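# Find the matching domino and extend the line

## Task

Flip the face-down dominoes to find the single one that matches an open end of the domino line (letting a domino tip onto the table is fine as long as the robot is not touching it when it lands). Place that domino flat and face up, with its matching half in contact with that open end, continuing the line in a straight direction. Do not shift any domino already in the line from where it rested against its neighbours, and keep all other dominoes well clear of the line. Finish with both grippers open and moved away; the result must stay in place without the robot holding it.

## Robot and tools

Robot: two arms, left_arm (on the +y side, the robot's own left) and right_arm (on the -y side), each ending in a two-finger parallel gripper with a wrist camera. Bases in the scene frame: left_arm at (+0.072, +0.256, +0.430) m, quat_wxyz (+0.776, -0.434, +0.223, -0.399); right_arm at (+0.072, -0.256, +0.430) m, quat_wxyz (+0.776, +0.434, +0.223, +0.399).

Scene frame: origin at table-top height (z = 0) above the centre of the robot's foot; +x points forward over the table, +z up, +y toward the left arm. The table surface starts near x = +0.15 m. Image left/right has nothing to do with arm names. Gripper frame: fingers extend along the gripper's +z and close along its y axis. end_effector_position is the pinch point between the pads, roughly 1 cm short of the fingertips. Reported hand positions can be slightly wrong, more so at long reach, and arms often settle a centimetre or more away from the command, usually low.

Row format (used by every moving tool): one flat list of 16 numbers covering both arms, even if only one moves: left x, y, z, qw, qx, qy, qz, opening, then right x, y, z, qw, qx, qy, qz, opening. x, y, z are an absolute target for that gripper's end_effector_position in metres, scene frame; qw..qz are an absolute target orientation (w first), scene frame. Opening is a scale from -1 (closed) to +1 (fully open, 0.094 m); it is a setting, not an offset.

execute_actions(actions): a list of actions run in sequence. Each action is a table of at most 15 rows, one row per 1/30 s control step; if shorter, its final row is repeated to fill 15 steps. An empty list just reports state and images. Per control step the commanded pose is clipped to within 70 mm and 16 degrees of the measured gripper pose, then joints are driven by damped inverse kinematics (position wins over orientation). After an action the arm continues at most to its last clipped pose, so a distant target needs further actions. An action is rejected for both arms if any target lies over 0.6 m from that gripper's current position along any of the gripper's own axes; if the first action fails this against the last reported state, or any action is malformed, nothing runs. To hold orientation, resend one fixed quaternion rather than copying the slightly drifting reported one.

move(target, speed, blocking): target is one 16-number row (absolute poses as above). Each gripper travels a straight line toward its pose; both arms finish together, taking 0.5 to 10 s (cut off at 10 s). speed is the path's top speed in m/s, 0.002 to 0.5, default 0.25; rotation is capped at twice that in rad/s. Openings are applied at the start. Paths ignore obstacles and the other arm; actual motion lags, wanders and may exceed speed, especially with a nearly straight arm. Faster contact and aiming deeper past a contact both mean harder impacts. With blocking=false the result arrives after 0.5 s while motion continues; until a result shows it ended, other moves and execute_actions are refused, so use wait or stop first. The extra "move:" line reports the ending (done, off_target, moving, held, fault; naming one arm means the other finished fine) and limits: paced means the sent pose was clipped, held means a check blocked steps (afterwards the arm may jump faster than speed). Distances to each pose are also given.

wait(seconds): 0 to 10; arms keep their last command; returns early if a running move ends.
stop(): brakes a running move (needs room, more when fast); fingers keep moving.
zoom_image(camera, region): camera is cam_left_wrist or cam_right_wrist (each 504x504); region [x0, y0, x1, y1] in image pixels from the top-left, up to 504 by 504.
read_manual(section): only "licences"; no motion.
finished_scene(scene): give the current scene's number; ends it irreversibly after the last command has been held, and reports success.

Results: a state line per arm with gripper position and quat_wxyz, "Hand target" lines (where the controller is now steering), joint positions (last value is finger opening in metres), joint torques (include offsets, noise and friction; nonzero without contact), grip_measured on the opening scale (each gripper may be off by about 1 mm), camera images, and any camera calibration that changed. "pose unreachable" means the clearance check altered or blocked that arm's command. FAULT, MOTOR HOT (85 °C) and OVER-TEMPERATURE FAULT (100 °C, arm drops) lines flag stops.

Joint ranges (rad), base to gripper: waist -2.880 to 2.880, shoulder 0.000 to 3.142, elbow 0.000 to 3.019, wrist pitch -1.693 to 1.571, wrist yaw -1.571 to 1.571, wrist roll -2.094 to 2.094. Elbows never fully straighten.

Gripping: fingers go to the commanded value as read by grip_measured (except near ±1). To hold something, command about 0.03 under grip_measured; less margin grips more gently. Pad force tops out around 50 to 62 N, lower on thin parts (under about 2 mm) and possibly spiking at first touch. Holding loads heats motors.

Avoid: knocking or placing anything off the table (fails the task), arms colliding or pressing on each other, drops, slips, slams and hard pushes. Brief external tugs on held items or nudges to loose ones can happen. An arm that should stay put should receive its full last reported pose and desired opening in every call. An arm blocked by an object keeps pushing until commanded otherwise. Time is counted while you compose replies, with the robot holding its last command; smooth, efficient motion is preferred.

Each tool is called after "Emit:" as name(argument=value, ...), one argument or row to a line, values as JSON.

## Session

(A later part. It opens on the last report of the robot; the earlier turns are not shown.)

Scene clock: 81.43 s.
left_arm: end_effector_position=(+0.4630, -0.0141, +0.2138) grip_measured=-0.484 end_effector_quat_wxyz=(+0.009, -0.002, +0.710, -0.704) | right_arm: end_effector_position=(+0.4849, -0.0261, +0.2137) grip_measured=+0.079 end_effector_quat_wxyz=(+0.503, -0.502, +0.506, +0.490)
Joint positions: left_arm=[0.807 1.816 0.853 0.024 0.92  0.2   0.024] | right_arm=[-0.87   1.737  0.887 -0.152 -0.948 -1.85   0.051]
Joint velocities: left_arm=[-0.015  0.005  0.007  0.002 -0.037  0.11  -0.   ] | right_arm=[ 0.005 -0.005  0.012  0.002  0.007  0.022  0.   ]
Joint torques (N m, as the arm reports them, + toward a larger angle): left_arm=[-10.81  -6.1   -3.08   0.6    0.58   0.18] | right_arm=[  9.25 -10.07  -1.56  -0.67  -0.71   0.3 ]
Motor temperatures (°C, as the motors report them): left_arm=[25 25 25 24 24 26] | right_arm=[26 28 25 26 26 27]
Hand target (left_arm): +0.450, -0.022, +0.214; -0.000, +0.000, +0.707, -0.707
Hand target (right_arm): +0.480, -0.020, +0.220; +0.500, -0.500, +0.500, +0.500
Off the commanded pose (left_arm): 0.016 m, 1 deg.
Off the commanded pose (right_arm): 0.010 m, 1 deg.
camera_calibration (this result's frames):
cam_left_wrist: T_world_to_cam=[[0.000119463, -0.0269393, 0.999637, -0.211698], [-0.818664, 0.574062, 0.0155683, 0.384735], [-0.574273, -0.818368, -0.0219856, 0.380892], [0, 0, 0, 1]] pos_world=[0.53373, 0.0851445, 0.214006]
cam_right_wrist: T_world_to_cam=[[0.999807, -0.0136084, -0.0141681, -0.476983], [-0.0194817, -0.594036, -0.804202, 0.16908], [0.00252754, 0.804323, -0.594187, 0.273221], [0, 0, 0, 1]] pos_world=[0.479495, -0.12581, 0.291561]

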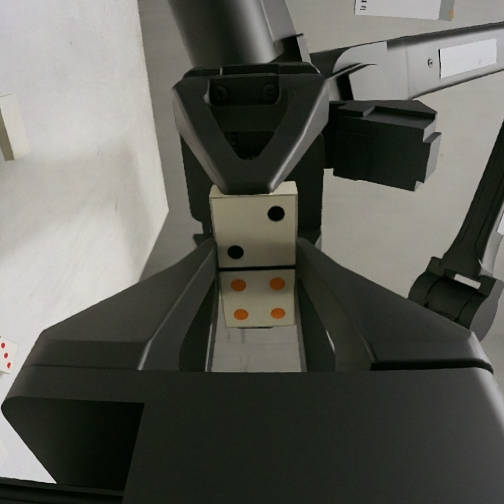

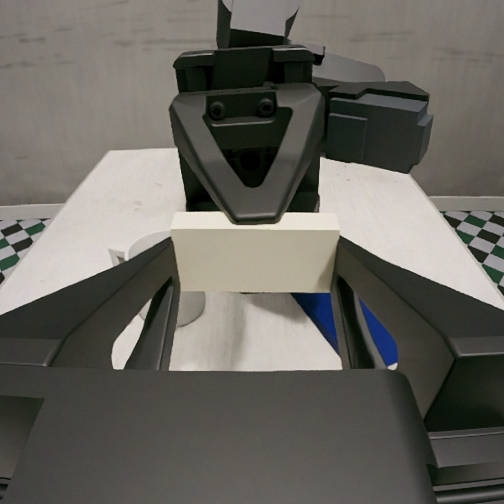

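Emit:
execute_actions(
  actions=[
    [[0.450,-0.023,0.2135,0,0,0.707,-0.707,-0.53,0.48,-0.02,0.22,0.5,-0.5,0.5,0.5,0.5]],
  ],
)

Emit:
move(
  target=[0.46,0.0,0.2135,0,0,0.707,-0.707,-0.53,0.5,-0.2,0.17,0.5,-0.5,0.5,0.5,0.5],
)

Emit:
move(
  target=[0.535,0.01,0.045,0,-0.2334,0.9724,0,-0.53,0.5,-0.2,0.14,0.5,-0.5,0.5,0.5,1],
  speed=0.35,
)

Scene clock: 88.07 s.
left_arm: end_effector_position=(+0.4630, -0.0142, +0.2140) grip_measured=-0.484 end_effector_quat_wxyz=(+0.009, -0.001, +0.710, -0.704) | right_arm: end_effector_position=(+0.4849, -0.0260, +0.2138) grip_measured=+0.498 end_effector_quat_wxyz=(+0.503, -0.502, +0.506, +0.490)
Joint positions: left_arm=[0.807 1.816 0.853 0.024 0.92  0.2   0.024] | right_arm=[-0.87   1.737  0.887 -0.152 -0.948 -1.85   0.07 ]
Joint velocities: left_arm=[ 0.015 -0.024 -0.032 -0.012  0.022 -0.095 -0.   ] | right_arm=[-0.015  0.015  0.012 -0.007 -0.007 -0.037 -0.   ]
Joint torques (N m, as the arm reports them, + toward a larger angle): left_arm=[-10.75  -6.39  -3.01   0.54   0.59   0.19] | right_arm=[  9.6  -10.03  -1.57  -0.24  -0.65   0.25]
Motor temperatures (°C, as the motors report them): left_arm=[25 25 25 24 24 26] | right_arm=[26 28 25 26 26 27]
Hand target (left_arm): +0.450, -0.022, +0.214; -0.000, +0.000, +0.707, -0.707
Hand target (right_arm): +0.480, -0.020, +0.220; +0.500, -0.500, +0.500, +0.500
Off the commanded pose (left_arm): 0.016 m, 1 deg.
Off the commanded pose (right_arm): 0.010 m, 1 deg.
camera_calibration (this result's frames):
cam_left_wrist: T_world_to_cam=[[-0.000074874, -0.0266749, 0.999644, -0.211755], [-0.818552, 0.57423, 0.0152616, 0.384817], [-0.574432, -0.81826, -0.0218778, 0.380829], [0, 0, 0, 1]] pos_world=[0.533737, 0.0849952, 0.214139]
cam_right_wrist: T_world_to_cam=[[0.999812, -0.0134051, -0.0139826, -0.477011], [-0.0192111, -0.593827, -0.804363, 0.169183], [0.00247933, 0.804481, -0.593973, 0.273173], [0, 0, 0, 1]] pos_world=[0.479495, -0.125692, 0.291672]

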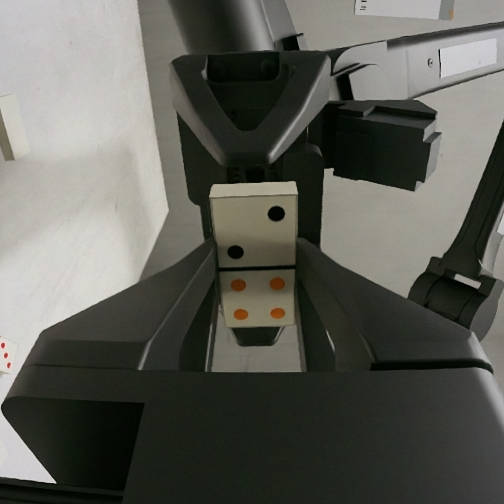

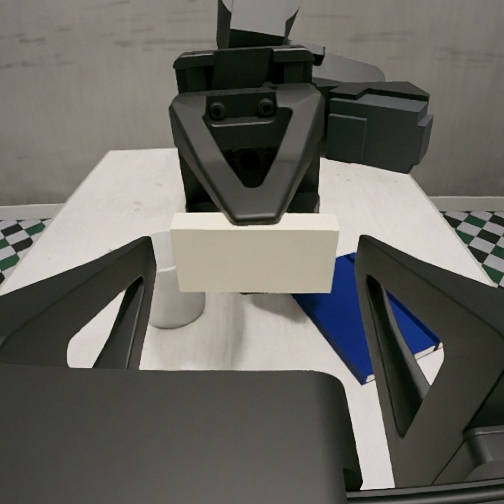

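Scene clock: 89.20 s.
left_arm: end_effector_position=(+0.4535, -0.0083, +0.2129) grip_measured=-0.484 end_effector_quat_wxyz=(-0.006, +0.000, +0.705, -0.709) | right_arm: end_effector_position=(+0.4927, -0.2012, +0.1639) grip_measured=+0.498 end_effector_quat_wxyz=(+0.467, -0.467, +0.596, +0.457)
Joint positions: left_arm=[ 0.824  1.816  0.853 -0.037  0.937  0.238  0.024] | right_arm=[-1.243  1.606  0.958 -0.577 -1.045 -2.089  0.07 ]
Joint velocities: left_arm=[-0.015 -0.005  0.007 -0.012  0.051 -0.037  0.001] | right_arm=[-0.005 -0.015  0.002 -0.007  0.022  0.007  0.   ]
Joint torques (N m, as the arm reports them, + toward a larger angle): left_arm=[-8.82 -9.51 -2.26 -0.57  0.78  0.29] | right_arm=[  5.42 -13.53  -1.41  -1.    -0.65   0.12]
Motor temperatures (°C, as the motors report them): left_arm=[25 25 25 24 24 26] | right_arm=[26 28 25 26 26 27]
Hand target (left_arm): +0.460, -0.000, +0.214; -0.000, -0.001, +0.707, -0.707
Hand target (right_arm): +0.497, -0.202, +0.172; +0.471, -0.470, +0.591, +0.456
Off the commanded pose (left_arm): 0.011 m, 1 deg.
Off the commanded pose (right_arm): 0.010 m, 13 deg.
joint sent to its limit (right arm) — the command would take joint 6 (wrist roll) past its lower limit, so that joint was sent only as far as its limit.
move: off_target (left_arm, right_arm)
camera_calibration (this result's frames):
cam_left_wrist: T_world_to_cam=[[0.0183637, -0.0137986, 0.999736, -0.218787], [-0.804506, 0.5935, 0.0229692, 0.365882], [-0.59366, -0.804716, -0.000202218, 0.384423], [0, 0, 0, 1]] pos_world=[0.526588, 0.0891814, 0.210403]
cam_right_wrist: T_world_to_cam=[[0.98043, -0.14569, -0.132406, -0.485512], [-0.196336, -0.674213, -0.711962, 0.0811439], [0.0144557, 0.724025, -0.689623, 0.378049], [0, 0, 0, 1]] pos_world=[0.486477, -0.289742, 0.254198]

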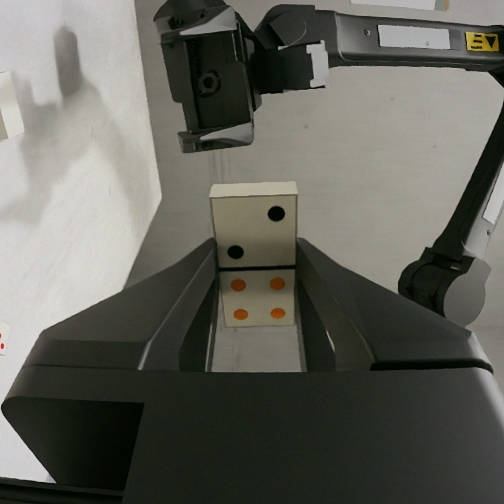

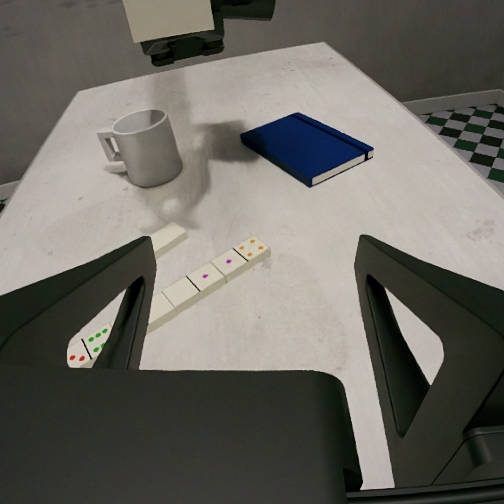

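Scene clock: 92.07 s.
left_arm: end_effector_position=(+0.5413, +0.0215, +0.0442) grip_measured=-0.484 end_effector_quat_wxyz=(+0.010, -0.238, +0.971, +0.003) | right_arm: end_effector_position=(+0.5033, -0.1996, +0.1471) grip_measured=+1.000 end_effector_quat_wxyz=(+0.474, -0.465, +0.595, +0.454)
Joint positions: left_arm=[ 0.589  2.046  1.19   0.046 -0.799 -0.506  0.024] | right_arm=[-1.243  1.657  1.01  -0.57  -1.058 -2.09   0.094]
Joint velocities: left_arm=[ 0.005 -0.015 -0.012  0.012  0.022 -0.051  0.001] | right_arm=[-0.005  0.005 -0.012 -0.012  0.051  0.007  0.   ]
Joint torques (N m, as the arm reports them, + toward a larger angle): left_arm=[-15.17  -7.24   0.55  -0.25  -0.15   0.  ] | right_arm=[  4.26 -12.33  -1.1    0.01  -0.6    0.19]
Motor temperatures (°C, as the motors report them): left_arm=[25 25 25 24 24 26] | right_arm=[26 28 25 26 26 27]
Hand target (left_arm): +0.532, +0.011, +0.044; +0.002, -0.230, +0.973, +0.003
Hand target (right_arm): +0.500, -0.200, +0.140; +0.474, -0.465, +0.596, +0.452
Off the commanded pose (left_arm): 0.013 m, 1 deg.
Off the commanded pose (right_arm): 0.008 m, 13 deg.
joint sent to its limit (right arm) — the command would take joint 6 (wrist roll) past its lower limit, so that joint was sent only as far as its limit.
move: off_target (left_arm, right_arm)
camera_calibration (this result's frames):
cam_left_wrist: T_world_to_cam=[[0.471461, -0.881648, -0.0205313, -0.23279], [-0.719207, -0.39786, 0.569604, 0.373667], [-0.510359, -0.25378, -0.821663, 0.439852], [0, 0, 0, 1]] pos_world=[0.602977, 0.0550542, 0.143789]
cam_right_wrist: T_world_to_cam=[[0.980297, -0.154223, -0.123418, -0.500929], [-0.195468, -0.667426, -0.718565, 0.0741803], [0.0284473, 0.728531, -0.684421, 0.358287], [0, 0, 0, 1]] pos_world=[0.495367, -0.288768, 0.236699]

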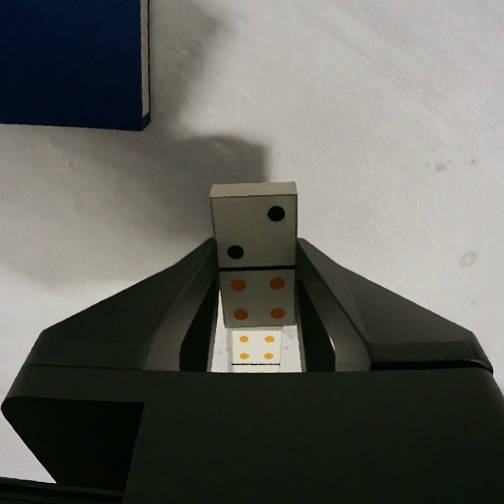

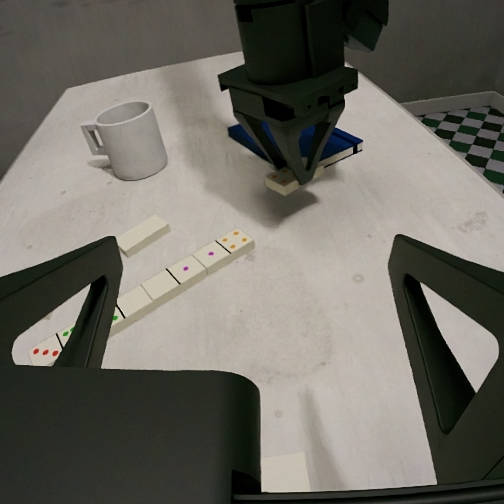

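Emit:
move(
  target=[0.522,0.003,0.014,0,-0.2334,0.9724,0,-0.53,0.5,-0.2,0.14,0.474,-0.465,0.596,0.452,1],
  speed=0.05,
)

Scene clock: 96.20 s.
left_arm: end_effector_position=(+0.5253, +0.0009, +0.0263) grip_measured=-0.484 end_effector_quat_wxyz=(+0.000, -0.231, +0.973, -0.004) | right_arm: end_effector_position=(+0.5033, -0.1996, +0.1471) grip_measured=+1.000 end_effector_quat_wxyz=(+0.474, -0.465, +0.595, +0.454)
Joint positions: left_arm=[ 0.589  2.114  1.219  0.064 -0.779 -0.508  0.024] | right_arm=[-1.243  1.657  1.01  -0.57  -1.058 -2.09   0.094]
Joint velocities: left_arm=[ 0.015 -0.005 -0.002  0.012 -0.051  0.037 -0.001] | right_arm=[ 0.015 -0.015 -0.012 -0.002 -0.037 -0.007  0.   ]
Joint torques (N m, as the arm reports them, + toward a larger angle): left_arm=[-13.44  -7.23   0.27   0.97   0.11   0.16] | right_arm=[  3.86 -11.59  -0.91   0.12  -0.59   0.2 ]
Motor temperatures (°C, as the motors report them): left_arm=[25 25 25 24 24 26] | right_arm=[26 28 25 26 26 27]
Hand target (left_arm): +0.521, +0.003, +0.015; -0.000, -0.234, +0.972, -0.000
Hand target (right_arm): +0.500, -0.200, +0.140; +0.474, -0.465, +0.596, +0.452
Off the commanded pose (left_arm): 0.013 m, 1 deg.
Off the commanded pose (right_arm): 0.008 m, 0 deg.
joint sent to its limit (right arm) — the command would take joint 6 (wrist roll) past its lower limit, so that joint was sent only as far as its limit.
move: off_target (left_arm)
camera_calibration (this result's frames):
cam_left_wrist: T_world_to_cam=[[0.459238, -0.888248, -0.0107318, -0.237669], [-0.715508, -0.377034, 0.588127, 0.361684], [-0.526449, -0.262412, -0.808697, 0.419913], [0, 0, 0, 1]] pos_world=[0.588997, 0.0354478, 0.124315]
cam_right_wrist: T_world_to_cam=[[0.980297, -0.154223, -0.123418, -0.500929], [-0.195468, -0.667426, -0.718565, 0.0741803], [0.0284473, 0.728531, -0.684421, 0.358287], [0, 0, 0, 1]] pos_world=[0.495367, -0.288768, 0.236699]

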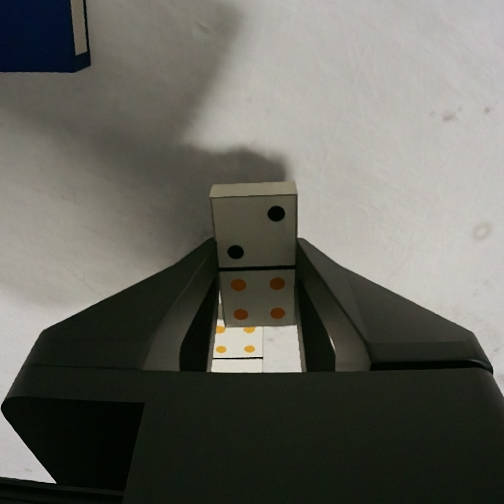

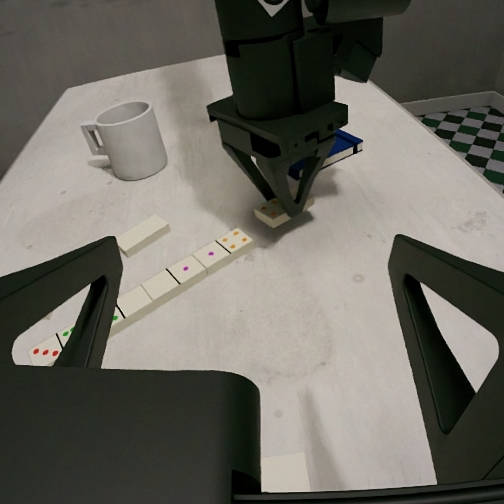

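Emit:
move(
  target=[0.522,0.003,0.003,0,-0.2334,0.9724,0,-0.53,0.5,-0.2,0.14,0.474,-0.465,0.596,0.452,1],
  speed=0.03,
)

Scene clock: 101.83 s.
left_arm: end_effector_position=(+0.5270, +0.0021, +0.0148) grip_measured=-0.484 end_effector_quat_wxyz=(+0.000, -0.233, +0.972, -0.004) | right_arm: end_effector_position=(+0.5033, -0.1996, +0.1471) grip_measured=+1.000 end_effector_quat_wxyz=(+0.474, -0.465, +0.595, +0.454)
Joint positions: left_arm=[ 0.605  2.133  1.239  0.075 -0.77  -0.495  0.024] | right_arm=[-1.243  1.657  1.01  -0.57  -1.058 -2.09   0.094]
Joint velocities: left_arm=[-0.005  0.005  0.002 -0.017  0.037 -0.095 -0.001] | right_arm=[-0.005 -0.015 -0.007 -0.002 -0.007 -0.051  0.   ]
Joint torques (N m, as the arm reports them, + toward a larger angle): left_arm=[-13.67  -7.26   0.19   0.85   0.1    0.24] | right_arm=[  4.92 -11.5   -1.09  -0.11  -0.54   0.16]
Motor temperatures (°C, as the motors report them): left_arm=[25 25 25 24 24 26] | right_arm=[26 28 25 26 26 27]
Hand target (left_arm): +0.521, +0.003, +0.003; -0.001, -0.233, +0.972, -0.000
Hand target (right_arm): +0.500, -0.200, +0.140; +0.474, -0.465, +0.596, +0.452
Off the commanded pose (left_arm): 0.013 m, 0 deg.
Off the commanded pose (right_arm): 0.008 m, 0 deg.
joint sent to its limit (right arm) — the command would take joint 6 (wrist roll) past its lower limit, so that joint was sent only as far as its limit.
move: off_target (left_arm)
camera_calibration (this result's frames):
cam_left_wrist: T_world_to_cam=[[0.462128, -0.886733, -0.0119323, -0.238963], [-0.714373, -0.380206, 0.587465, 0.369546], [-0.525461, -0.26296, -0.809162, 0.411259], [0, 0, 0, 1]] pos_world=[0.590525, 0.0367519, 0.112829]
cam_right_wrist: T_world_to_cam=[[0.980297, -0.154223, -0.123418, -0.500929], [-0.195468, -0.667426, -0.718565, 0.0741803], [0.0284473, 0.728531, -0.684421, 0.358287], [0, 0, 0, 1]] pos_world=[0.495367, -0.288768, 0.236699]

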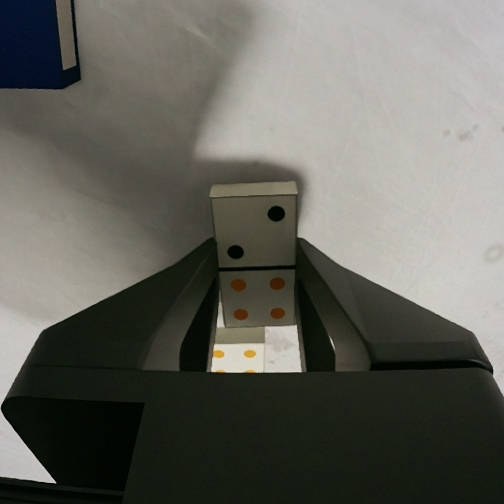

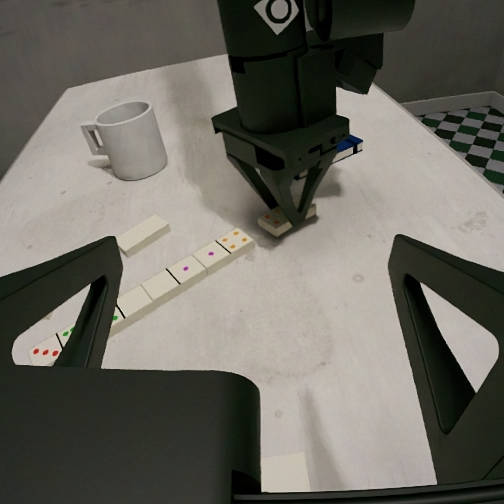

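Emit:
move(
  target=[0.508,0.009,0.004,0,-0.2334,0.9724,0,-0.53,0.5,-0.2,0.14,0.474,-0.465,0.596,0.452,1],
  speed=0.02,
)

Scene clock: 106.80 s.
left_arm: end_effector_position=(+0.5171, +0.0048, +0.0137) grip_measured=-0.484 end_effector_quat_wxyz=(+0.003, -0.235, +0.972, -0.005) | right_arm: end_effector_position=(+0.5033, -0.1996, +0.1471) grip_measured=+1.000 end_effector_quat_wxyz=(+0.474, -0.465, +0.595, +0.454)
Joint positions: left_arm=[ 0.609  2.133  1.208  0.116 -0.766 -0.489  0.024] | right_arm=[-1.243  1.657  1.01  -0.57  -1.058 -2.09   0.094]
Joint velocities: left_arm=[-0.015 -0.005 -0.002  0.012  0.037  0.022  0.   ] | right_arm=[ 0.005  0.005  0.022 -0.002 -0.051  0.037  0.   ]
Joint torques (N m, as the arm reports them, + toward a larger angle): left_arm=[-13.48  -7.45  -1.19   0.95   0.13   0.18] | right_arm=[  4.29 -11.16  -1.1    0.16  -0.62   0.18]
Motor temperatures (°C, as the motors report them): left_arm=[26 25 25 24 24 26] | right_arm=[26 28 25 26 26 27]
Hand target (left_arm): +0.508, +0.009, +0.005; -0.000, -0.234, +0.972, -0.000
Hand target (right_arm): +0.500, -0.200, +0.140; +0.474, -0.465, +0.596, +0.452
Off the commanded pose (left_arm): 0.014 m, 1 deg.
Off the commanded pose (right_arm): 0.008 m, 0 deg.
joint sent to its limit (right arm) — the command would take joint 6 (wrist roll) past its lower limit, so that joint was sent only as far as its limit.
move: off_target (left_arm)
camera_calibration (this result's frames):
cam_left_wrist: T_world_to_cam=[[0.46584, -0.884826, -0.00875271, -0.234005], [-0.715918, -0.38269, 0.583961, 0.365041], [-0.520053, -0.265766, -0.811735, 0.403187], [0, 0, 0, 1]] pos_world=[0.580027, 0.0397972, 0.112063]
cam_right_wrist: T_world_to_cam=[[0.980297, -0.154223, -0.123418, -0.500929], [-0.195468, -0.667426, -0.718565, 0.0741803], [0.0284473, 0.728531, -0.684421, 0.358287], [0, 0, 0, 1]] pos_world=[0.495367, -0.288768, 0.236699]

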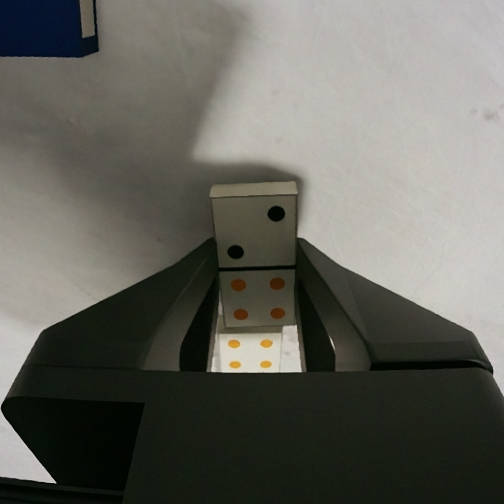

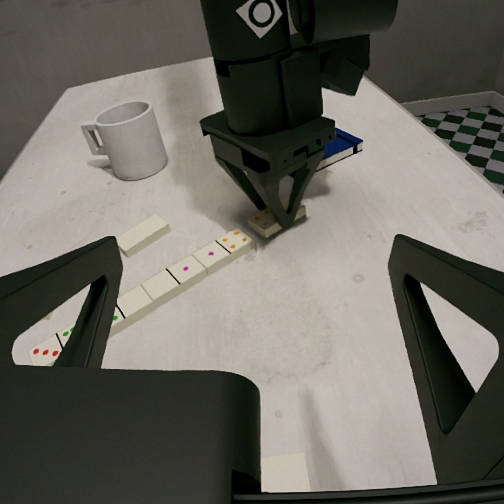

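Emit:
move(
  target=[0.502,0.0105,0.0005,0,-0.2334,0.9724,0,-0.53,0.5,-0.2,0.14,0.474,-0.465,0.596,0.452,1],
  speed=0.015,
)

Emit:
zoom_image(
  camera="cam_right_wrist",
  region=[180,170,330,290],
)

Emit:
zoom_image(
  camera="cam_left_wrist",
  region=[180,260,330,380],
)

Scene clock: 113.23 s.
left_arm: end_effector_position=(+0.5149, +0.0077, +0.0117) grip_measured=-0.484 end_effector_quat_wxyz=(+0.005, -0.237, +0.972, -0.005) | right_arm: end_effector_position=(+0.5033, -0.1996, +0.1471) grip_measured=+1.000 end_effector_quat_wxyz=(+0.474, -0.465, +0.595, +0.454)
Joint positions: left_arm=[ 0.616  2.133  1.198  0.137 -0.762 -0.482  0.024] | right_arm=[-1.243  1.657  1.01  -0.57  -1.058 -2.09   0.094]
Joint velocities: left_arm=[-0.005 -0.005 -0.002 -0.007  0.051 -0.037  0.001] | right_arm=[ 0.005 -0.015  0.002  0.007 -0.022  0.007  0.   ]
Joint torques (N m, as the arm reports them, + toward a larger angle): left_arm=[-12.93  -7.19  -1.43   0.88   0.08   0.2 ] | right_arm=[  4.57 -11.67  -1.16   0.08  -0.61   0.21]
Motor temperatures (°C, as the motors report them): left_arm=[26 25 24 24 24 26] | right_arm=[26 28 25 26 26 27]
Hand target (left_arm): +0.502, +0.011, +0.001; -0.001, -0.233, +0.972, -0.000
Hand target (right_arm): +0.500, -0.200, +0.140; +0.474, -0.465, +0.596, +0.452
Off the commanded pose (left_arm): 0.017 m, 1 deg.
Off the commanded pose (right_arm): 0.008 m, 0 deg.
joint sent to its limit (right arm) — the command would take joint 6 (wrist roll) past its lower limit, so that joint was sent only as far as its limit.
move: off_target (left_arm)
camera_calibration (this result's frames):
cam_left_wrist: T_world_to_cam=[[0.469511, -0.882902, -0.00654119, -0.232401], [-0.71704, -0.385611, 0.580653, 0.366345], [-0.515182, -0.267933, -0.814125, 0.398629], [0, 0, 0, 1]] pos_world=[0.577166, 0.0428848, 0.110294]
cam_right_wrist: T_world_to_cam=[[0.980297, -0.154223, -0.123418, -0.500929], [-0.195468, -0.667426, -0.718565, 0.0741803], [0.0284473, 0.728531, -0.684421, 0.358287], [0, 0, 0, 1]] pos_world=[0.495367, -0.288768, 0.236699]

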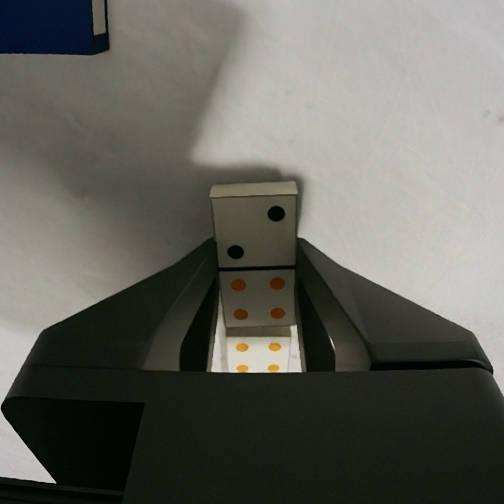

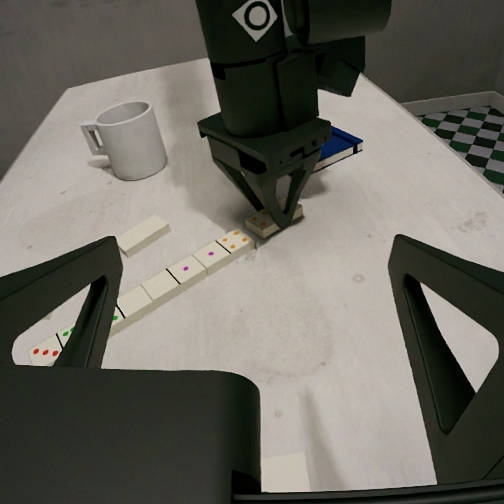

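Region (180, 170, 330, 290) of cam_right_wrist's 504x504 image, scaled by 3.360, with more detail than that image has; it fills the top 403 rows of this view, and the rest is white.

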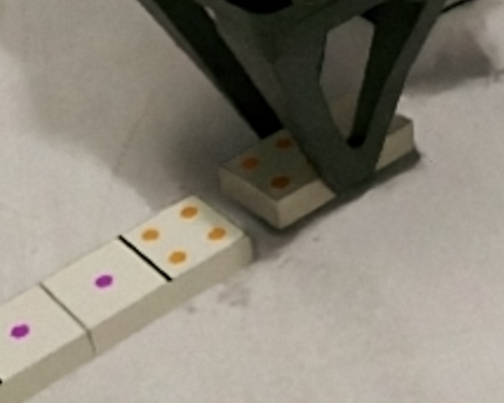

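Region (180, 260, 330, 380) of cam_left_wrist's 504x504 image, scaled by 3.360, with more detail than that image has; it fills the top 403 rows of this view, and the rest is white.

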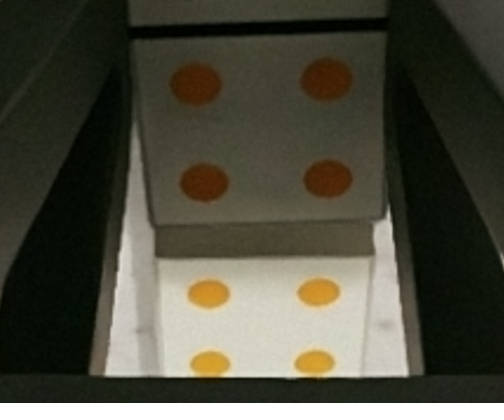

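Emit:
move(
  target=[0.4975,0.0065,0.000,0,-0.2207,0.9753,0,-0.53,0.5,-0.2,0.14,0.474,-0.465,0.596,0.452,1],
  speed=0.01,
)

Emit:
zoom_image(
  camera="cam_right_wrist",
  region=[180,170,330,290],
)

Emit:
zoom_image(
  camera="cam_left_wrist",
  region=[180,260,330,380],
)

Scene clock: 122.30 s.
left_arm: end_effector_position=(+0.5135, +0.0064, +0.0103) grip_measured=-0.484 end_effector_quat_wxyz=(+0.006, -0.227, +0.974, -0.006) | right_arm: end_effector_position=(+0.5033, -0.1996, +0.1471) grip_measured=+1.000 end_effector_quat_wxyz=(+0.474, -0.465, +0.595, +0.454)
Joint positions: left_arm=[ 0.616  2.139  1.198  0.146 -0.762 -0.46   0.024] | right_arm=[-1.243  1.657  1.01  -0.57  -1.058 -2.09   0.094]
Joint velocities: left_arm=[-0.005 -0.005 -0.002  0.007  0.037 -0.037 -0.   ] | right_arm=[-0.015 -0.015 -0.002  0.007 -0.051  0.007  0.   ]
Joint torques (N m, as the arm reports them, + toward a larger angle): left_arm=[-13.93  -6.64  -1.55   0.93   0.01   0.17] | right_arm=[  4.6  -11.93  -1.04   0.12  -0.58   0.09]
Motor temperatures (°C, as the motors report them): left_arm=[26 25 24 24 24 26] | right_arm=[26 28 25 26 26 27]
Hand target (left_arm): +0.497, +0.007, +0.001; -0.000, -0.221, +0.975, -0.000
Hand target (right_arm): +0.500, -0.200, +0.140; +0.474, -0.465, +0.596, +0.452
Off the commanded pose (left_arm): 0.019 m, 1 deg.
Off the commanded pose (right_arm): 0.008 m, 0 deg.
joint sent to its limit (right arm) — the command would take joint 6 (wrist roll) past its lower limit, so that joint was sent only as far as its limit.
move: off_target (left_arm)
camera_calibration (this result's frames):
cam_left_wrist: T_world_to_cam=[[0.452014, -0.891994, -0.00555878, -0.223902], [-0.726042, -0.371524, 0.578648, 0.370224], [-0.518215, -0.257521, -0.815559, 0.397968], [0, 0, 0, 1]] pos_world=[0.576238, 0.0403136, 0.109092]
cam_right_wrist: T_world_to_cam=[[0.980297, -0.154223, -0.123418, -0.500929], [-0.195468, -0.667426, -0.718565, 0.0741803], [0.0284473, 0.728531, -0.684421, 0.358287], [0, 0, 0, 1]] pos_world=[0.495367, -0.288768, 0.236699]

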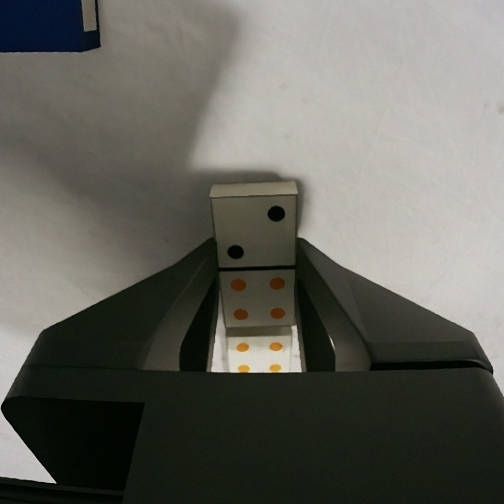

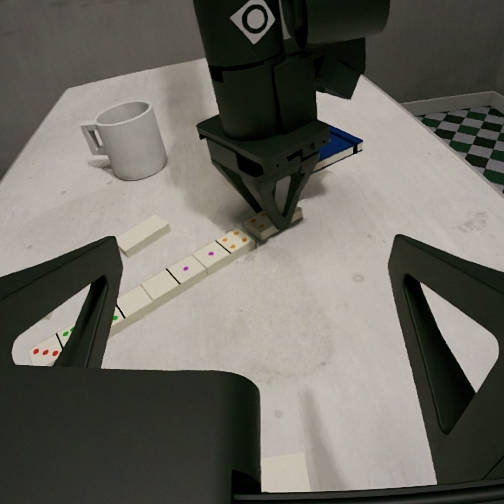

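Region (180, 170, 330, 290) of cam_right_wrist's 504x504 image, scaled by 3.360, with more detail than that image has; it fills the top 403 rows of this view, and the rest is white.

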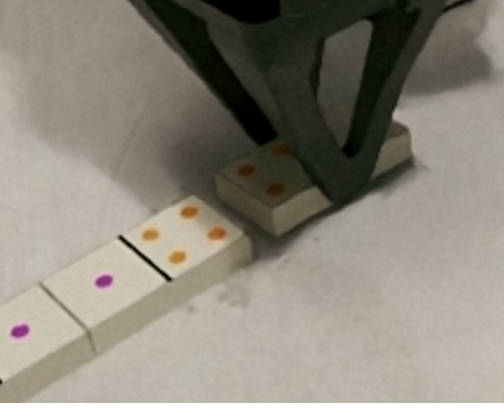

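Region (180, 260, 330, 380) of cam_left_wrist's 504x504 image, scaled by 3.360, with more detail than that image has; it fills the top 403 rows of this view, and the rest is white.

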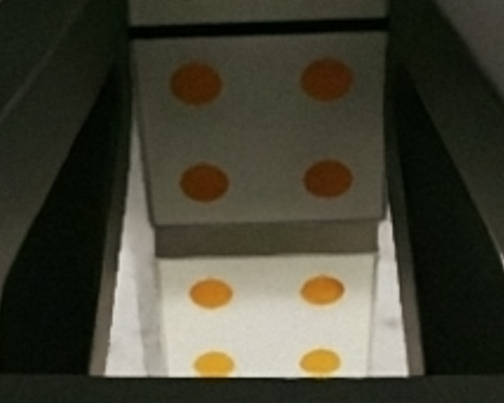

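Emit:
execute_actions(
  actions=[
    [[0.5135,0.0064,0.0103,0,-0.2207,0.9753,0,0,0.5,-0.24,0.16,0.474,-0.465,0.596,0.452,1]],
    [[0.5135,0.0064,0.04,0,-0.2207,0.9753,0,0,0.5,-0.28,0.18,0.474,-0.465,0.596,0.452,1]],
    [[0.5135,0.0064,0.06,0,-0.2207,0.9753,0,0,0.5,-0.28,0.18,0.474,-0.465,0.596,0.452,1]],
  ],
)

Emit:
move(
  target=[0.502,0.001,0.05,-0.0554,0.527,0.843,-0.0886,1,0.5,-0.28,0.18,0.474,-0.465,0.596,0.452,1],
  speed=0.4,
)

Emit:
move(
  target=[0.502,0.001,0.02,-0.0554,0.527,0.843,-0.0886,1,0.5,-0.28,0.18,0.474,-0.465,0.596,0.452,1],
  speed=0.04,
)

Scene clock: 139.17 s.
left_arm: end_effector_position=(+0.5106, +0.0053, +0.0529) grip_measured=-0.001 end_effector_quat_wxyz=(+0.001, -0.219, +0.976, +0.001) | right_arm: end_effector_position=(+0.5002, -0.2803, +0.1767) grip_measured=+1.000 end_effector_quat_wxyz=(+0.457, -0.444, +0.647, +0.418)
Joint positions: left_arm=[ 0.557  2.064  1.143  0.062 -0.811 -0.519  0.047] | right_arm=[-1.387  1.482  0.952 -0.675 -1.082 -2.09   0.094]
Joint velocities: left_arm=[-0.015 -0.005 -0.012  0.007  0.022 -0.037  0.001] | right_arm=[-0.005 -0.005  0.002  0.002 -0.007 -0.037  0.   ]
Joint torques (N m, as the arm reports them, + toward a larger angle): left_arm=[-15.63  -9.5   -0.68  -0.26  -0.13   0.  ] | right_arm=[  3.34 -12.83  -0.63  -1.15  -0.63   0.19]
Motor temperatures (°C, as the motors report them): left_arm=[26 25 24 24 24 26] | right_arm=[26 28 25 26 26 27]
Hand target (left_arm): +0.514, +0.006, +0.060; +0.001, -0.220, +0.975, +0.000
Hand target (right_arm): +0.500, -0.279, +0.180; +0.458, -0.443, +0.645, +0.421
Off the commanded pose (left_arm): 0.008 m, 0 deg.
Off the commanded pose (right_arm): 0.003 m, 8 deg.
joint sent to its limit (right arm) — the command would take joint 6 (wrist roll) past its lower limit, so that joint was sent only as far as its limit.
camera_calibration (this result's frames):
cam_left_wrist: T_world_to_cam=[[0.437263, -0.899092, -0.0208599, -0.214928], [-0.724246, -0.36579, 0.584522, 0.341802], [-0.533169, -0.240482, -0.81111, 0.438312], [0, 0, 0, 1]] pos_world=[0.575223, 0.0371942, 0.151245]
cam_right_wrist: T_world_to_cam=[[0.95344, -0.256468, -0.158672, -0.515613], [-0.296742, -0.703902, -0.645342, 0.0684834], [0.05382, 0.662379, -0.747233, 0.417263], [0, 0, 0, 1]] pos_world=[0.489471, -0.360419, 0.274174]

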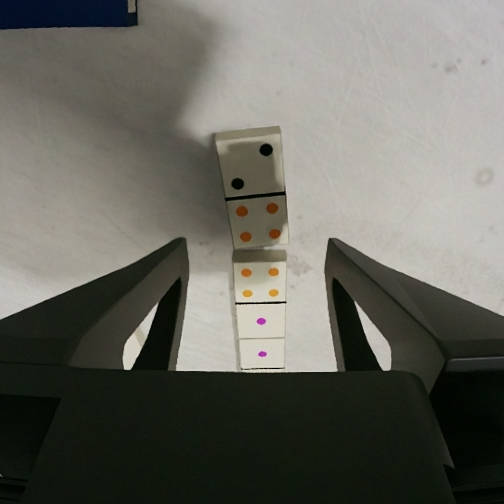

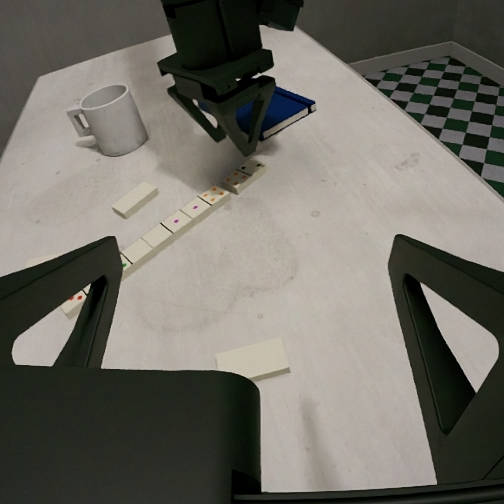

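Scene clock: 141.80 s.
left_arm: end_effector_position=(+0.4967, -0.0091, +0.0537) grip_measured=+0.999 end_effector_quat_wxyz=(-0.050, +0.527, +0.844, -0.090) | right_arm: end_effector_position=(+0.5002, -0.2803, +0.1767) grip_measured=+1.000 end_effector_quat_wxyz=(+0.457, -0.444, +0.647, +0.418)
Joint positions: left_arm=[ 0.566  2.064  1.229 -0.24  -0.678  0.898  0.094] | right_arm=[-1.387  1.482  0.952 -0.675 -1.083 -2.09   0.094]
Joint velocities: left_arm=[-0.015  0.005 -0.022  0.012 -0.037 -0.051  0.001] | right_arm=[ 0.005 -0.015  0.002 -0.032  0.022 -0.081  0.   ]
Joint torques (N m, as the arm reports them, + toward a larger angle): left_arm=[-13.53  -9.75   0.27  -0.41   0.3    0.2 ] | right_arm=[  3.62 -13.4   -0.65  -0.91  -0.6    0.19]
Motor temperatures (°C, as the motors report them): left_arm=[26 25 24 24 24 26] | right_arm=[26 28 25 26 26 27]
Hand target (left_arm): +0.502, +0.001, +0.051; -0.055, +0.527, +0.843, -0.089
Hand target (right_arm): +0.500, -0.279, +0.180; +0.458, -0.443, +0.645, +0.421
Off the commanded pose (left_arm): 0.012 m, 1 deg.
Off the commanded pose (right_arm): 0.003 m, 8 deg.
joint sent to its limit (right arm) — the command would take joint 6 (wrist roll) past its lower limit, so that joint was sent only as far as its limit.
move: off_target (left_arm, right_arm)
camera_calibration (this result's frames):
cam_left_wrist: T_world_to_cam=[[-0.878942, -0.439574, 0.18503, 0.425097], [-0.268595, 0.776814, 0.569576, 0.110857], [-0.394104, 0.450926, -0.800842, 0.364701], [0, 0, 0, 1]] pos_world=[0.547141, -0.0637072, 0.150271]
cam_right_wrist: T_world_to_cam=[[0.953401, -0.25664, -0.158628, -0.51568], [-0.296824, -0.703653, -0.645576, 0.0686822], [0.0540612, 0.662577, -0.74704, 0.417197], [0, 0, 0, 1]] pos_world=[0.489482, -0.360441, 0.274201]

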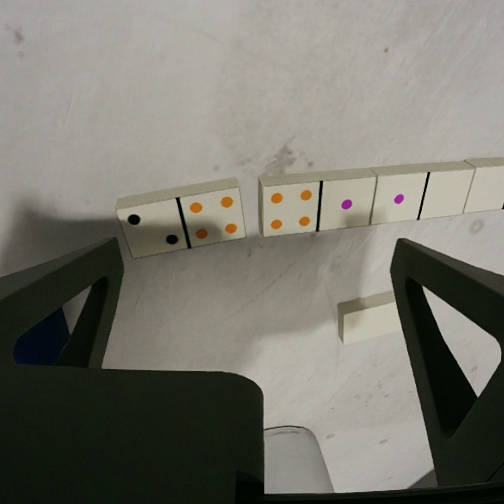

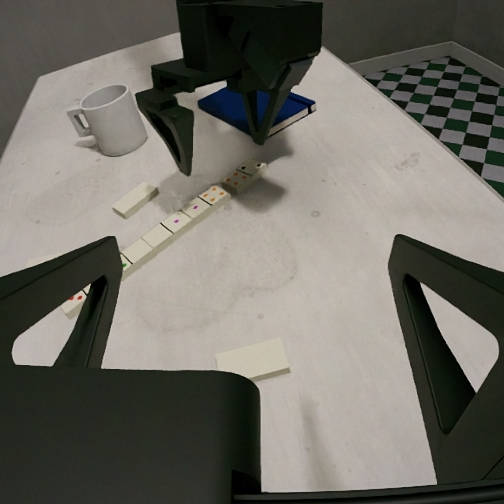

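Scene clock: 143.77 s.
left_arm: end_effector_position=(+0.5084, +0.0006, +0.0332) grip_measured=+0.999 end_effector_quat_wxyz=(-0.051, +0.527, +0.844, -0.090) | right_arm: end_effector_position=(+0.5002, -0.2803, +0.1767) grip_measured=+1.000 end_effector_quat_wxyz=(+0.457, -0.444, +0.647, +0.418)
Joint positions: left_arm=[ 0.605  2.082  1.27  -0.24  -0.659  0.939  0.094] | right_arm=[-1.387  1.482  0.952 -0.675 -1.083 -2.09   0.094]
Joint velocities: left_arm=[-0.005 -0.015 -0.002  0.002  0.037 -0.007  0.   ] | right_arm=[-0.005 -0.005  0.007 -0.017 -0.095 -0.022  0.   ]
Joint torques (N m, as the arm reports them, + toward a larger angle): left_arm=[-13.56  -7.24   0.36   0.66   0.28   0.24] | right_arm=[  3.59 -13.77  -0.69  -1.01  -0.62   0.17]
Motor temperatures (°C, as the motors report them): left_arm=[26 25 24 24 24 26] | right_arm=[26 28 25 26 26 27]
Hand target (left_arm): +0.501, +0.001, +0.021; -0.056, +0.527, +0.843, -0.090
Hand target (right_arm): +0.500, -0.279, +0.180; +0.458, -0.443, +0.645, +0.421
Off the commanded pose (left_arm): 0.015 m, 1 deg.
Off the commanded pose (right_arm): 0.003 m, 8 deg.
joint sent to its limit (right arm) — the command would take joint 6 (wrist roll) past its lower limit, so that joint was sent only as far as its limit.
move: off_target (left_arm, right_arm)
camera_calibration (this result's frames):
cam_left_wrist: T_world_to_cam=[[-0.878321, -0.43995, 0.187075, 0.443068], [-0.26721, 0.776256, 0.570986, 0.117331], [-0.396423, 0.45152, -0.799361, 0.349647], [0, 0, 0, 1]] pos_world=[0.559116, -0.0540242, 0.129613]
cam_right_wrist: T_world_to_cam=[[0.953401, -0.25664, -0.158628, -0.51568], [-0.296824, -0.703653, -0.645576, 0.0686822], [0.0540612, 0.662577, -0.74704, 0.417197], [0, 0, 0, 1]] pos_world=[0.489482, -0.360441, 0.274201]

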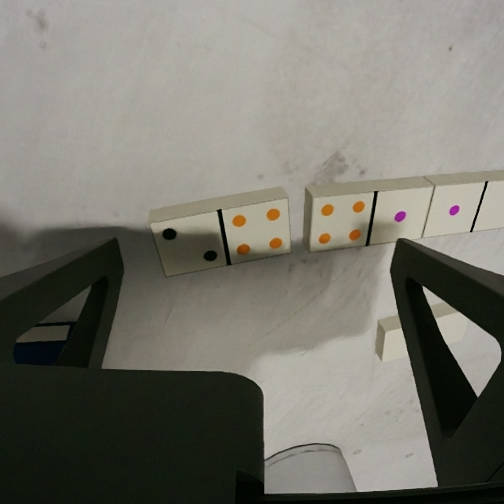

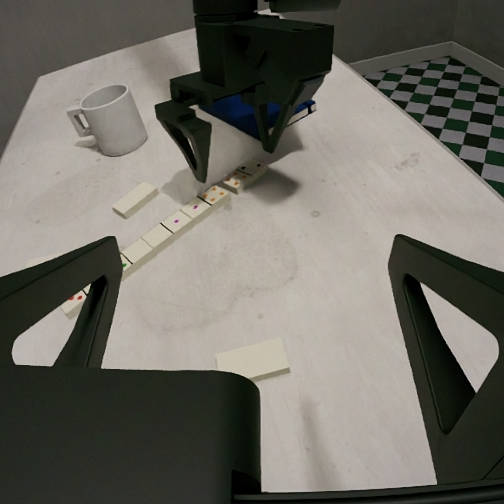

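Emit:
move(
  target=[0.491,0.001,0.009,-0.0554,0.527,0.843,-0.0886,1,0.5,-0.28,0.18,0.474,-0.465,0.596,0.452,1],
  speed=0.03,
)

Scene clock: 150.23 s.
left_arm: end_effector_position=(+0.5045, -0.0005, +0.0223) grip_measured=+0.999 end_effector_quat_wxyz=(-0.047, +0.524, +0.846, -0.088) | right_arm: end_effector_position=(+0.5002, -0.2803, +0.1767) grip_measured=+1.000 end_effector_quat_wxyz=(+0.457, -0.444, +0.647, +0.418)
Joint positions: left_arm=[ 0.617  2.103  1.27  -0.198 -0.653  0.954  0.094] | right_arm=[-1.387  1.482  0.952 -0.675 -1.083 -2.09   0.094]
Joint velocities: left_arm=[ 0.005 -0.005  0.022  0.002  0.037  0.066 -0.001] | right_arm=[-0.005 -0.015 -0.007 -0.002 -0.066 -0.007  0.   ]
Joint torques (N m, as the arm reports them, + toward a larger angle): left_arm=[-13.48  -7.04  -0.86   0.51   0.27   0.17] | right_arm=[  4.43 -14.49  -0.8   -0.86  -0.59   0.19]
Motor temperatures (°C, as the motors report them): left_arm=[26 25 24 24 24 26] | right_arm=[26 28 25 26 26 27]
Hand target (left_arm): +0.490, +0.001, +0.010; -0.056, +0.527, +0.843, -0.089
Hand target (right_arm): +0.500, -0.279, +0.180; +0.458, -0.443, +0.645, +0.421
Off the commanded pose (left_arm): 0.019 m, 1 deg.
Off the commanded pose (right_arm): 0.003 m, 8 deg.
joint sent to its limit (right arm) — the command would take joint 6 (wrist roll) past its lower limit, so that joint was sent only as far as its limit.
move: off_target (left_arm, right_arm)
camera_calibration (this result's frames):
cam_left_wrist: T_world_to_cam=[[-0.877152, -0.44561, 0.178987, 0.440776], [-0.277624, 0.774687, 0.568142, 0.128749], [-0.391829, 0.448655, -0.80323, 0.337665], [0, 0, 0, 1]] pos_world=[0.554678, -0.0548217, 0.119182]
cam_right_wrist: T_world_to_cam=[[0.953401, -0.25664, -0.158628, -0.51568], [-0.296824, -0.703653, -0.645576, 0.0686822], [0.0540612, 0.662577, -0.74704, 0.417197], [0, 0, 0, 1]] pos_world=[0.489482, -0.360441, 0.274201]

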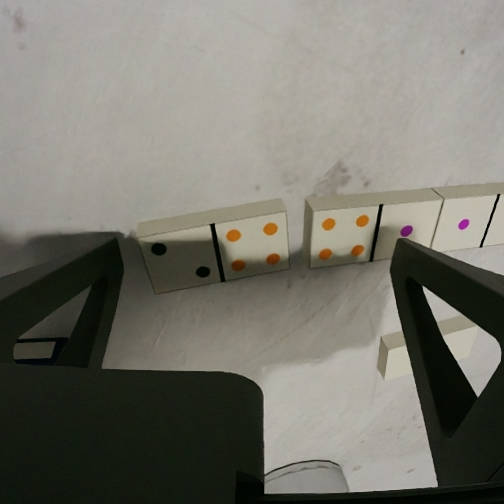

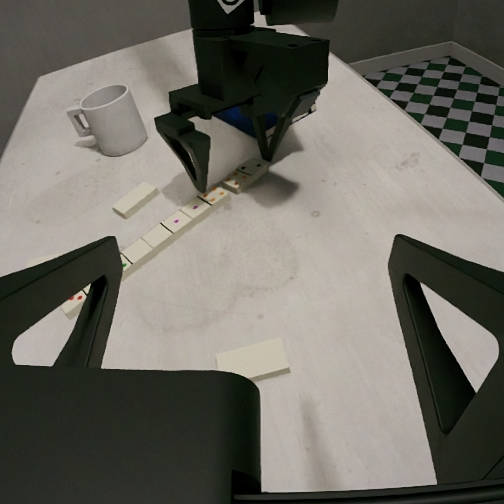

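Emit:
move(
  target=[0.489,0.001,0.0055,-0.0554,0.527,0.843,-0.0886,0.75,0.5,-0.28,0.18,0.474,-0.465,0.596,0.452,1],
  speed=0.02,
)

Emit:
execute_actions(
  actions=[
    [[0.489,0.001,0.0055,-0.0554,0.527,0.843,-0.0886,0.6,0.5,-0.28,0.18,0.474,-0.465,0.596,0.452,1]],
    [[0.489,0.001,0.0055,-0.0554,0.527,0.843,-0.0886,0.48,0.5,-0.28,0.18,0.474,-0.465,0.596,0.452,1]],
  ],
)

Scene clock: 158.67 s.
left_arm: end_effector_position=(+0.5030, -0.0005, +0.0192) grip_measured=+0.751 end_effector_quat_wxyz=(-0.046, +0.525, +0.846, -0.088) | right_arm: end_effector_position=(+0.5002, -0.2803, +0.1767) grip_measured=+1.000 end_effector_quat_wxyz=(+0.457, -0.444, +0.647, +0.418)
Joint positions: left_arm=[ 0.621  2.109  1.27  -0.189 -0.652  0.959  0.082] | right_arm=[-1.387  1.482  0.952 -0.675 -1.083 -2.09   0.094]
Joint velocities: left_arm=[-0.005 -0.005 -0.007  0.002  0.007 -0.037  0.   ] | right_arm=[-0.005 -0.024 -0.017 -0.007 -0.066  0.022  0.   ]
Joint torques (N m, as the arm reports them, + toward a larger angle): left_arm=[-13.38  -6.66  -0.65   0.6    0.3    0.2 ] | right_arm=[  3.55 -14.13  -0.62  -0.92  -0.55   0.16]
Motor temperatures (°C, as the motors report them): left_arm=[26 25 24 24 24 26] | right_arm=[26 28 25 26 26 27]
Hand target (left_arm): +0.489, +0.001, +0.006; -0.056, +0.527, +0.843, -0.089
Hand target (right_arm): +0.500, -0.279, +0.180; +0.458, -0.443, +0.645, +0.421
Off the commanded pose (left_arm): 0.020 m, 1 deg.
Off the commanded pose (right_arm): 0.003 m, 8 deg.
joint sent to its limit (right arm) — the command would take joint 6 (wrist roll) past its lower limit, so that joint was sent only as far as its limit.
move: off_target (left_arm, right_arm)
camera_calibration (this result's frames):
cam_left_wrist: T_world_to_cam=[[-0.877477, -0.44532, 0.178113, 0.440205], [-0.278006, 0.774863, 0.567715, 0.13028], [-0.390827, 0.448641, -0.803726, 0.33406], [0, 0, 0, 1]] pos_world=[0.553048, -0.0547898, 0.116125]
cam_right_wrist: T_world_to_cam=[[0.953401, -0.25664, -0.158628, -0.51568], [-0.296824, -0.703653, -0.645576, 0.0686822], [0.0540612, 0.662577, -0.74704, 0.417197], [0, 0, 0, 1]] pos_world=[0.489482, -0.360441, 0.274201]

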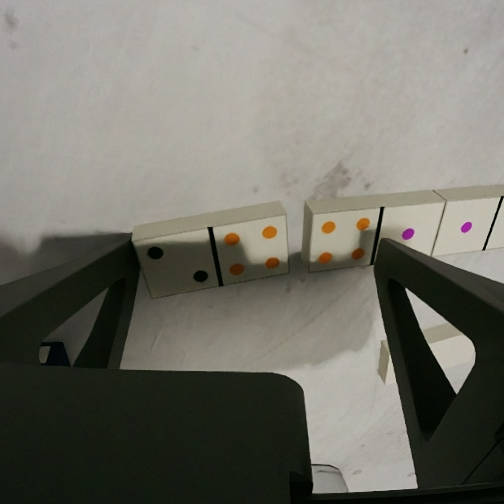

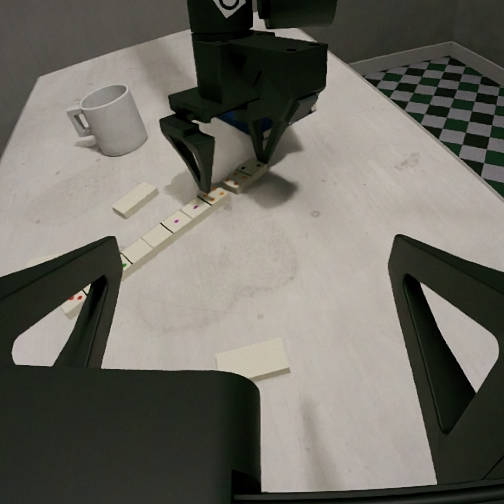

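Scene clock: 159.67 s.
left_arm: end_effector_position=(+0.5030, -0.0005, +0.0192) grip_measured=+0.481 end_effector_quat_wxyz=(-0.046, +0.525, +0.846, -0.088) | right_arm: end_effector_position=(+0.5002, -0.2803, +0.1767) grip_measured=+1.000 end_effector_quat_wxyz=(+0.457, -0.444, +0.647, +0.418)
Joint positions: left_arm=[ 0.621  2.109  1.27  -0.189 -0.651  0.959  0.07 ] | right_arm=[-1.387  1.482  0.952 -0.675 -1.083 -2.09   0.094]
Joint velocities: left_arm=[-0.005  0.015  0.007 -0.012 -0.11  -0.022 -0.   ] | right_arm=[ 0.005 -0.015 -0.007 -0.007 -0.022  0.022  0.   ]
Joint torques (N m, as the arm reports them, + toward a larger angle): left_arm=[-13.27  -6.66  -0.65   0.62   0.29   0.21] | right_arm=[  3.43 -13.15  -0.4   -0.96  -0.6    0.14]
Motor temperatures (°C, as the motors report them): left_arm=[26 25 24 24 24 26] | right_arm=[26 28 25 26 26 27]
Hand target (left_arm): +0.489, +0.001, +0.006; -0.056, +0.527, +0.843, -0.089
Hand target (right_arm): +0.500, -0.279, +0.180; +0.458, -0.443, +0.645, +0.421
Off the commanded pose (left_arm): 0.020 m, 1 deg.
Off the commanded pose (right_arm): 0.003 m, 8 deg.
joint sent to its limit (right arm) — the command would take joint 6 (wrist roll) past its lower limit, so that joint was sent only as far as its limit.
camera_calibration (this result's frames):
cam_left_wrist: T_world_to_cam=[[-0.87744, -0.445305, 0.178331, 0.440144], [-0.278017, 0.775058, 0.567444, 0.130333], [-0.390902, 0.448319, -0.803869, 0.334132], [0, 0, 0, 1]] pos_world=[0.553048, -0.0548152, 0.11615]
cam_right_wrist: T_world_to_cam=[[0.953401, -0.25664, -0.158628, -0.51568], [-0.296824, -0.703653, -0.645576, 0.0686822], [0.0540612, 0.662577, -0.74704, 0.417197], [0, 0, 0, 1]] pos_world=[0.489482, -0.360441, 0.274201]

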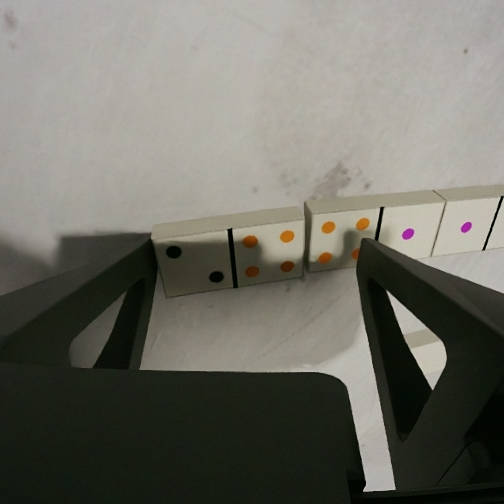

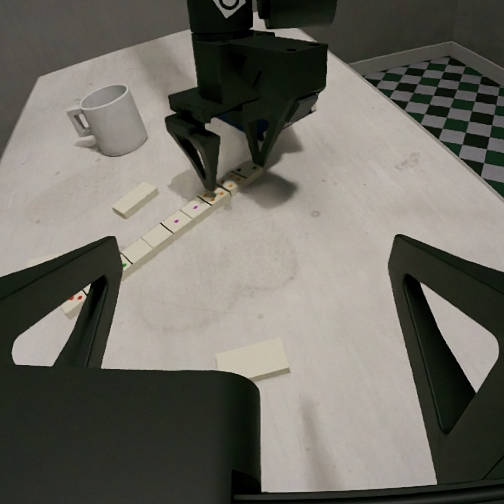

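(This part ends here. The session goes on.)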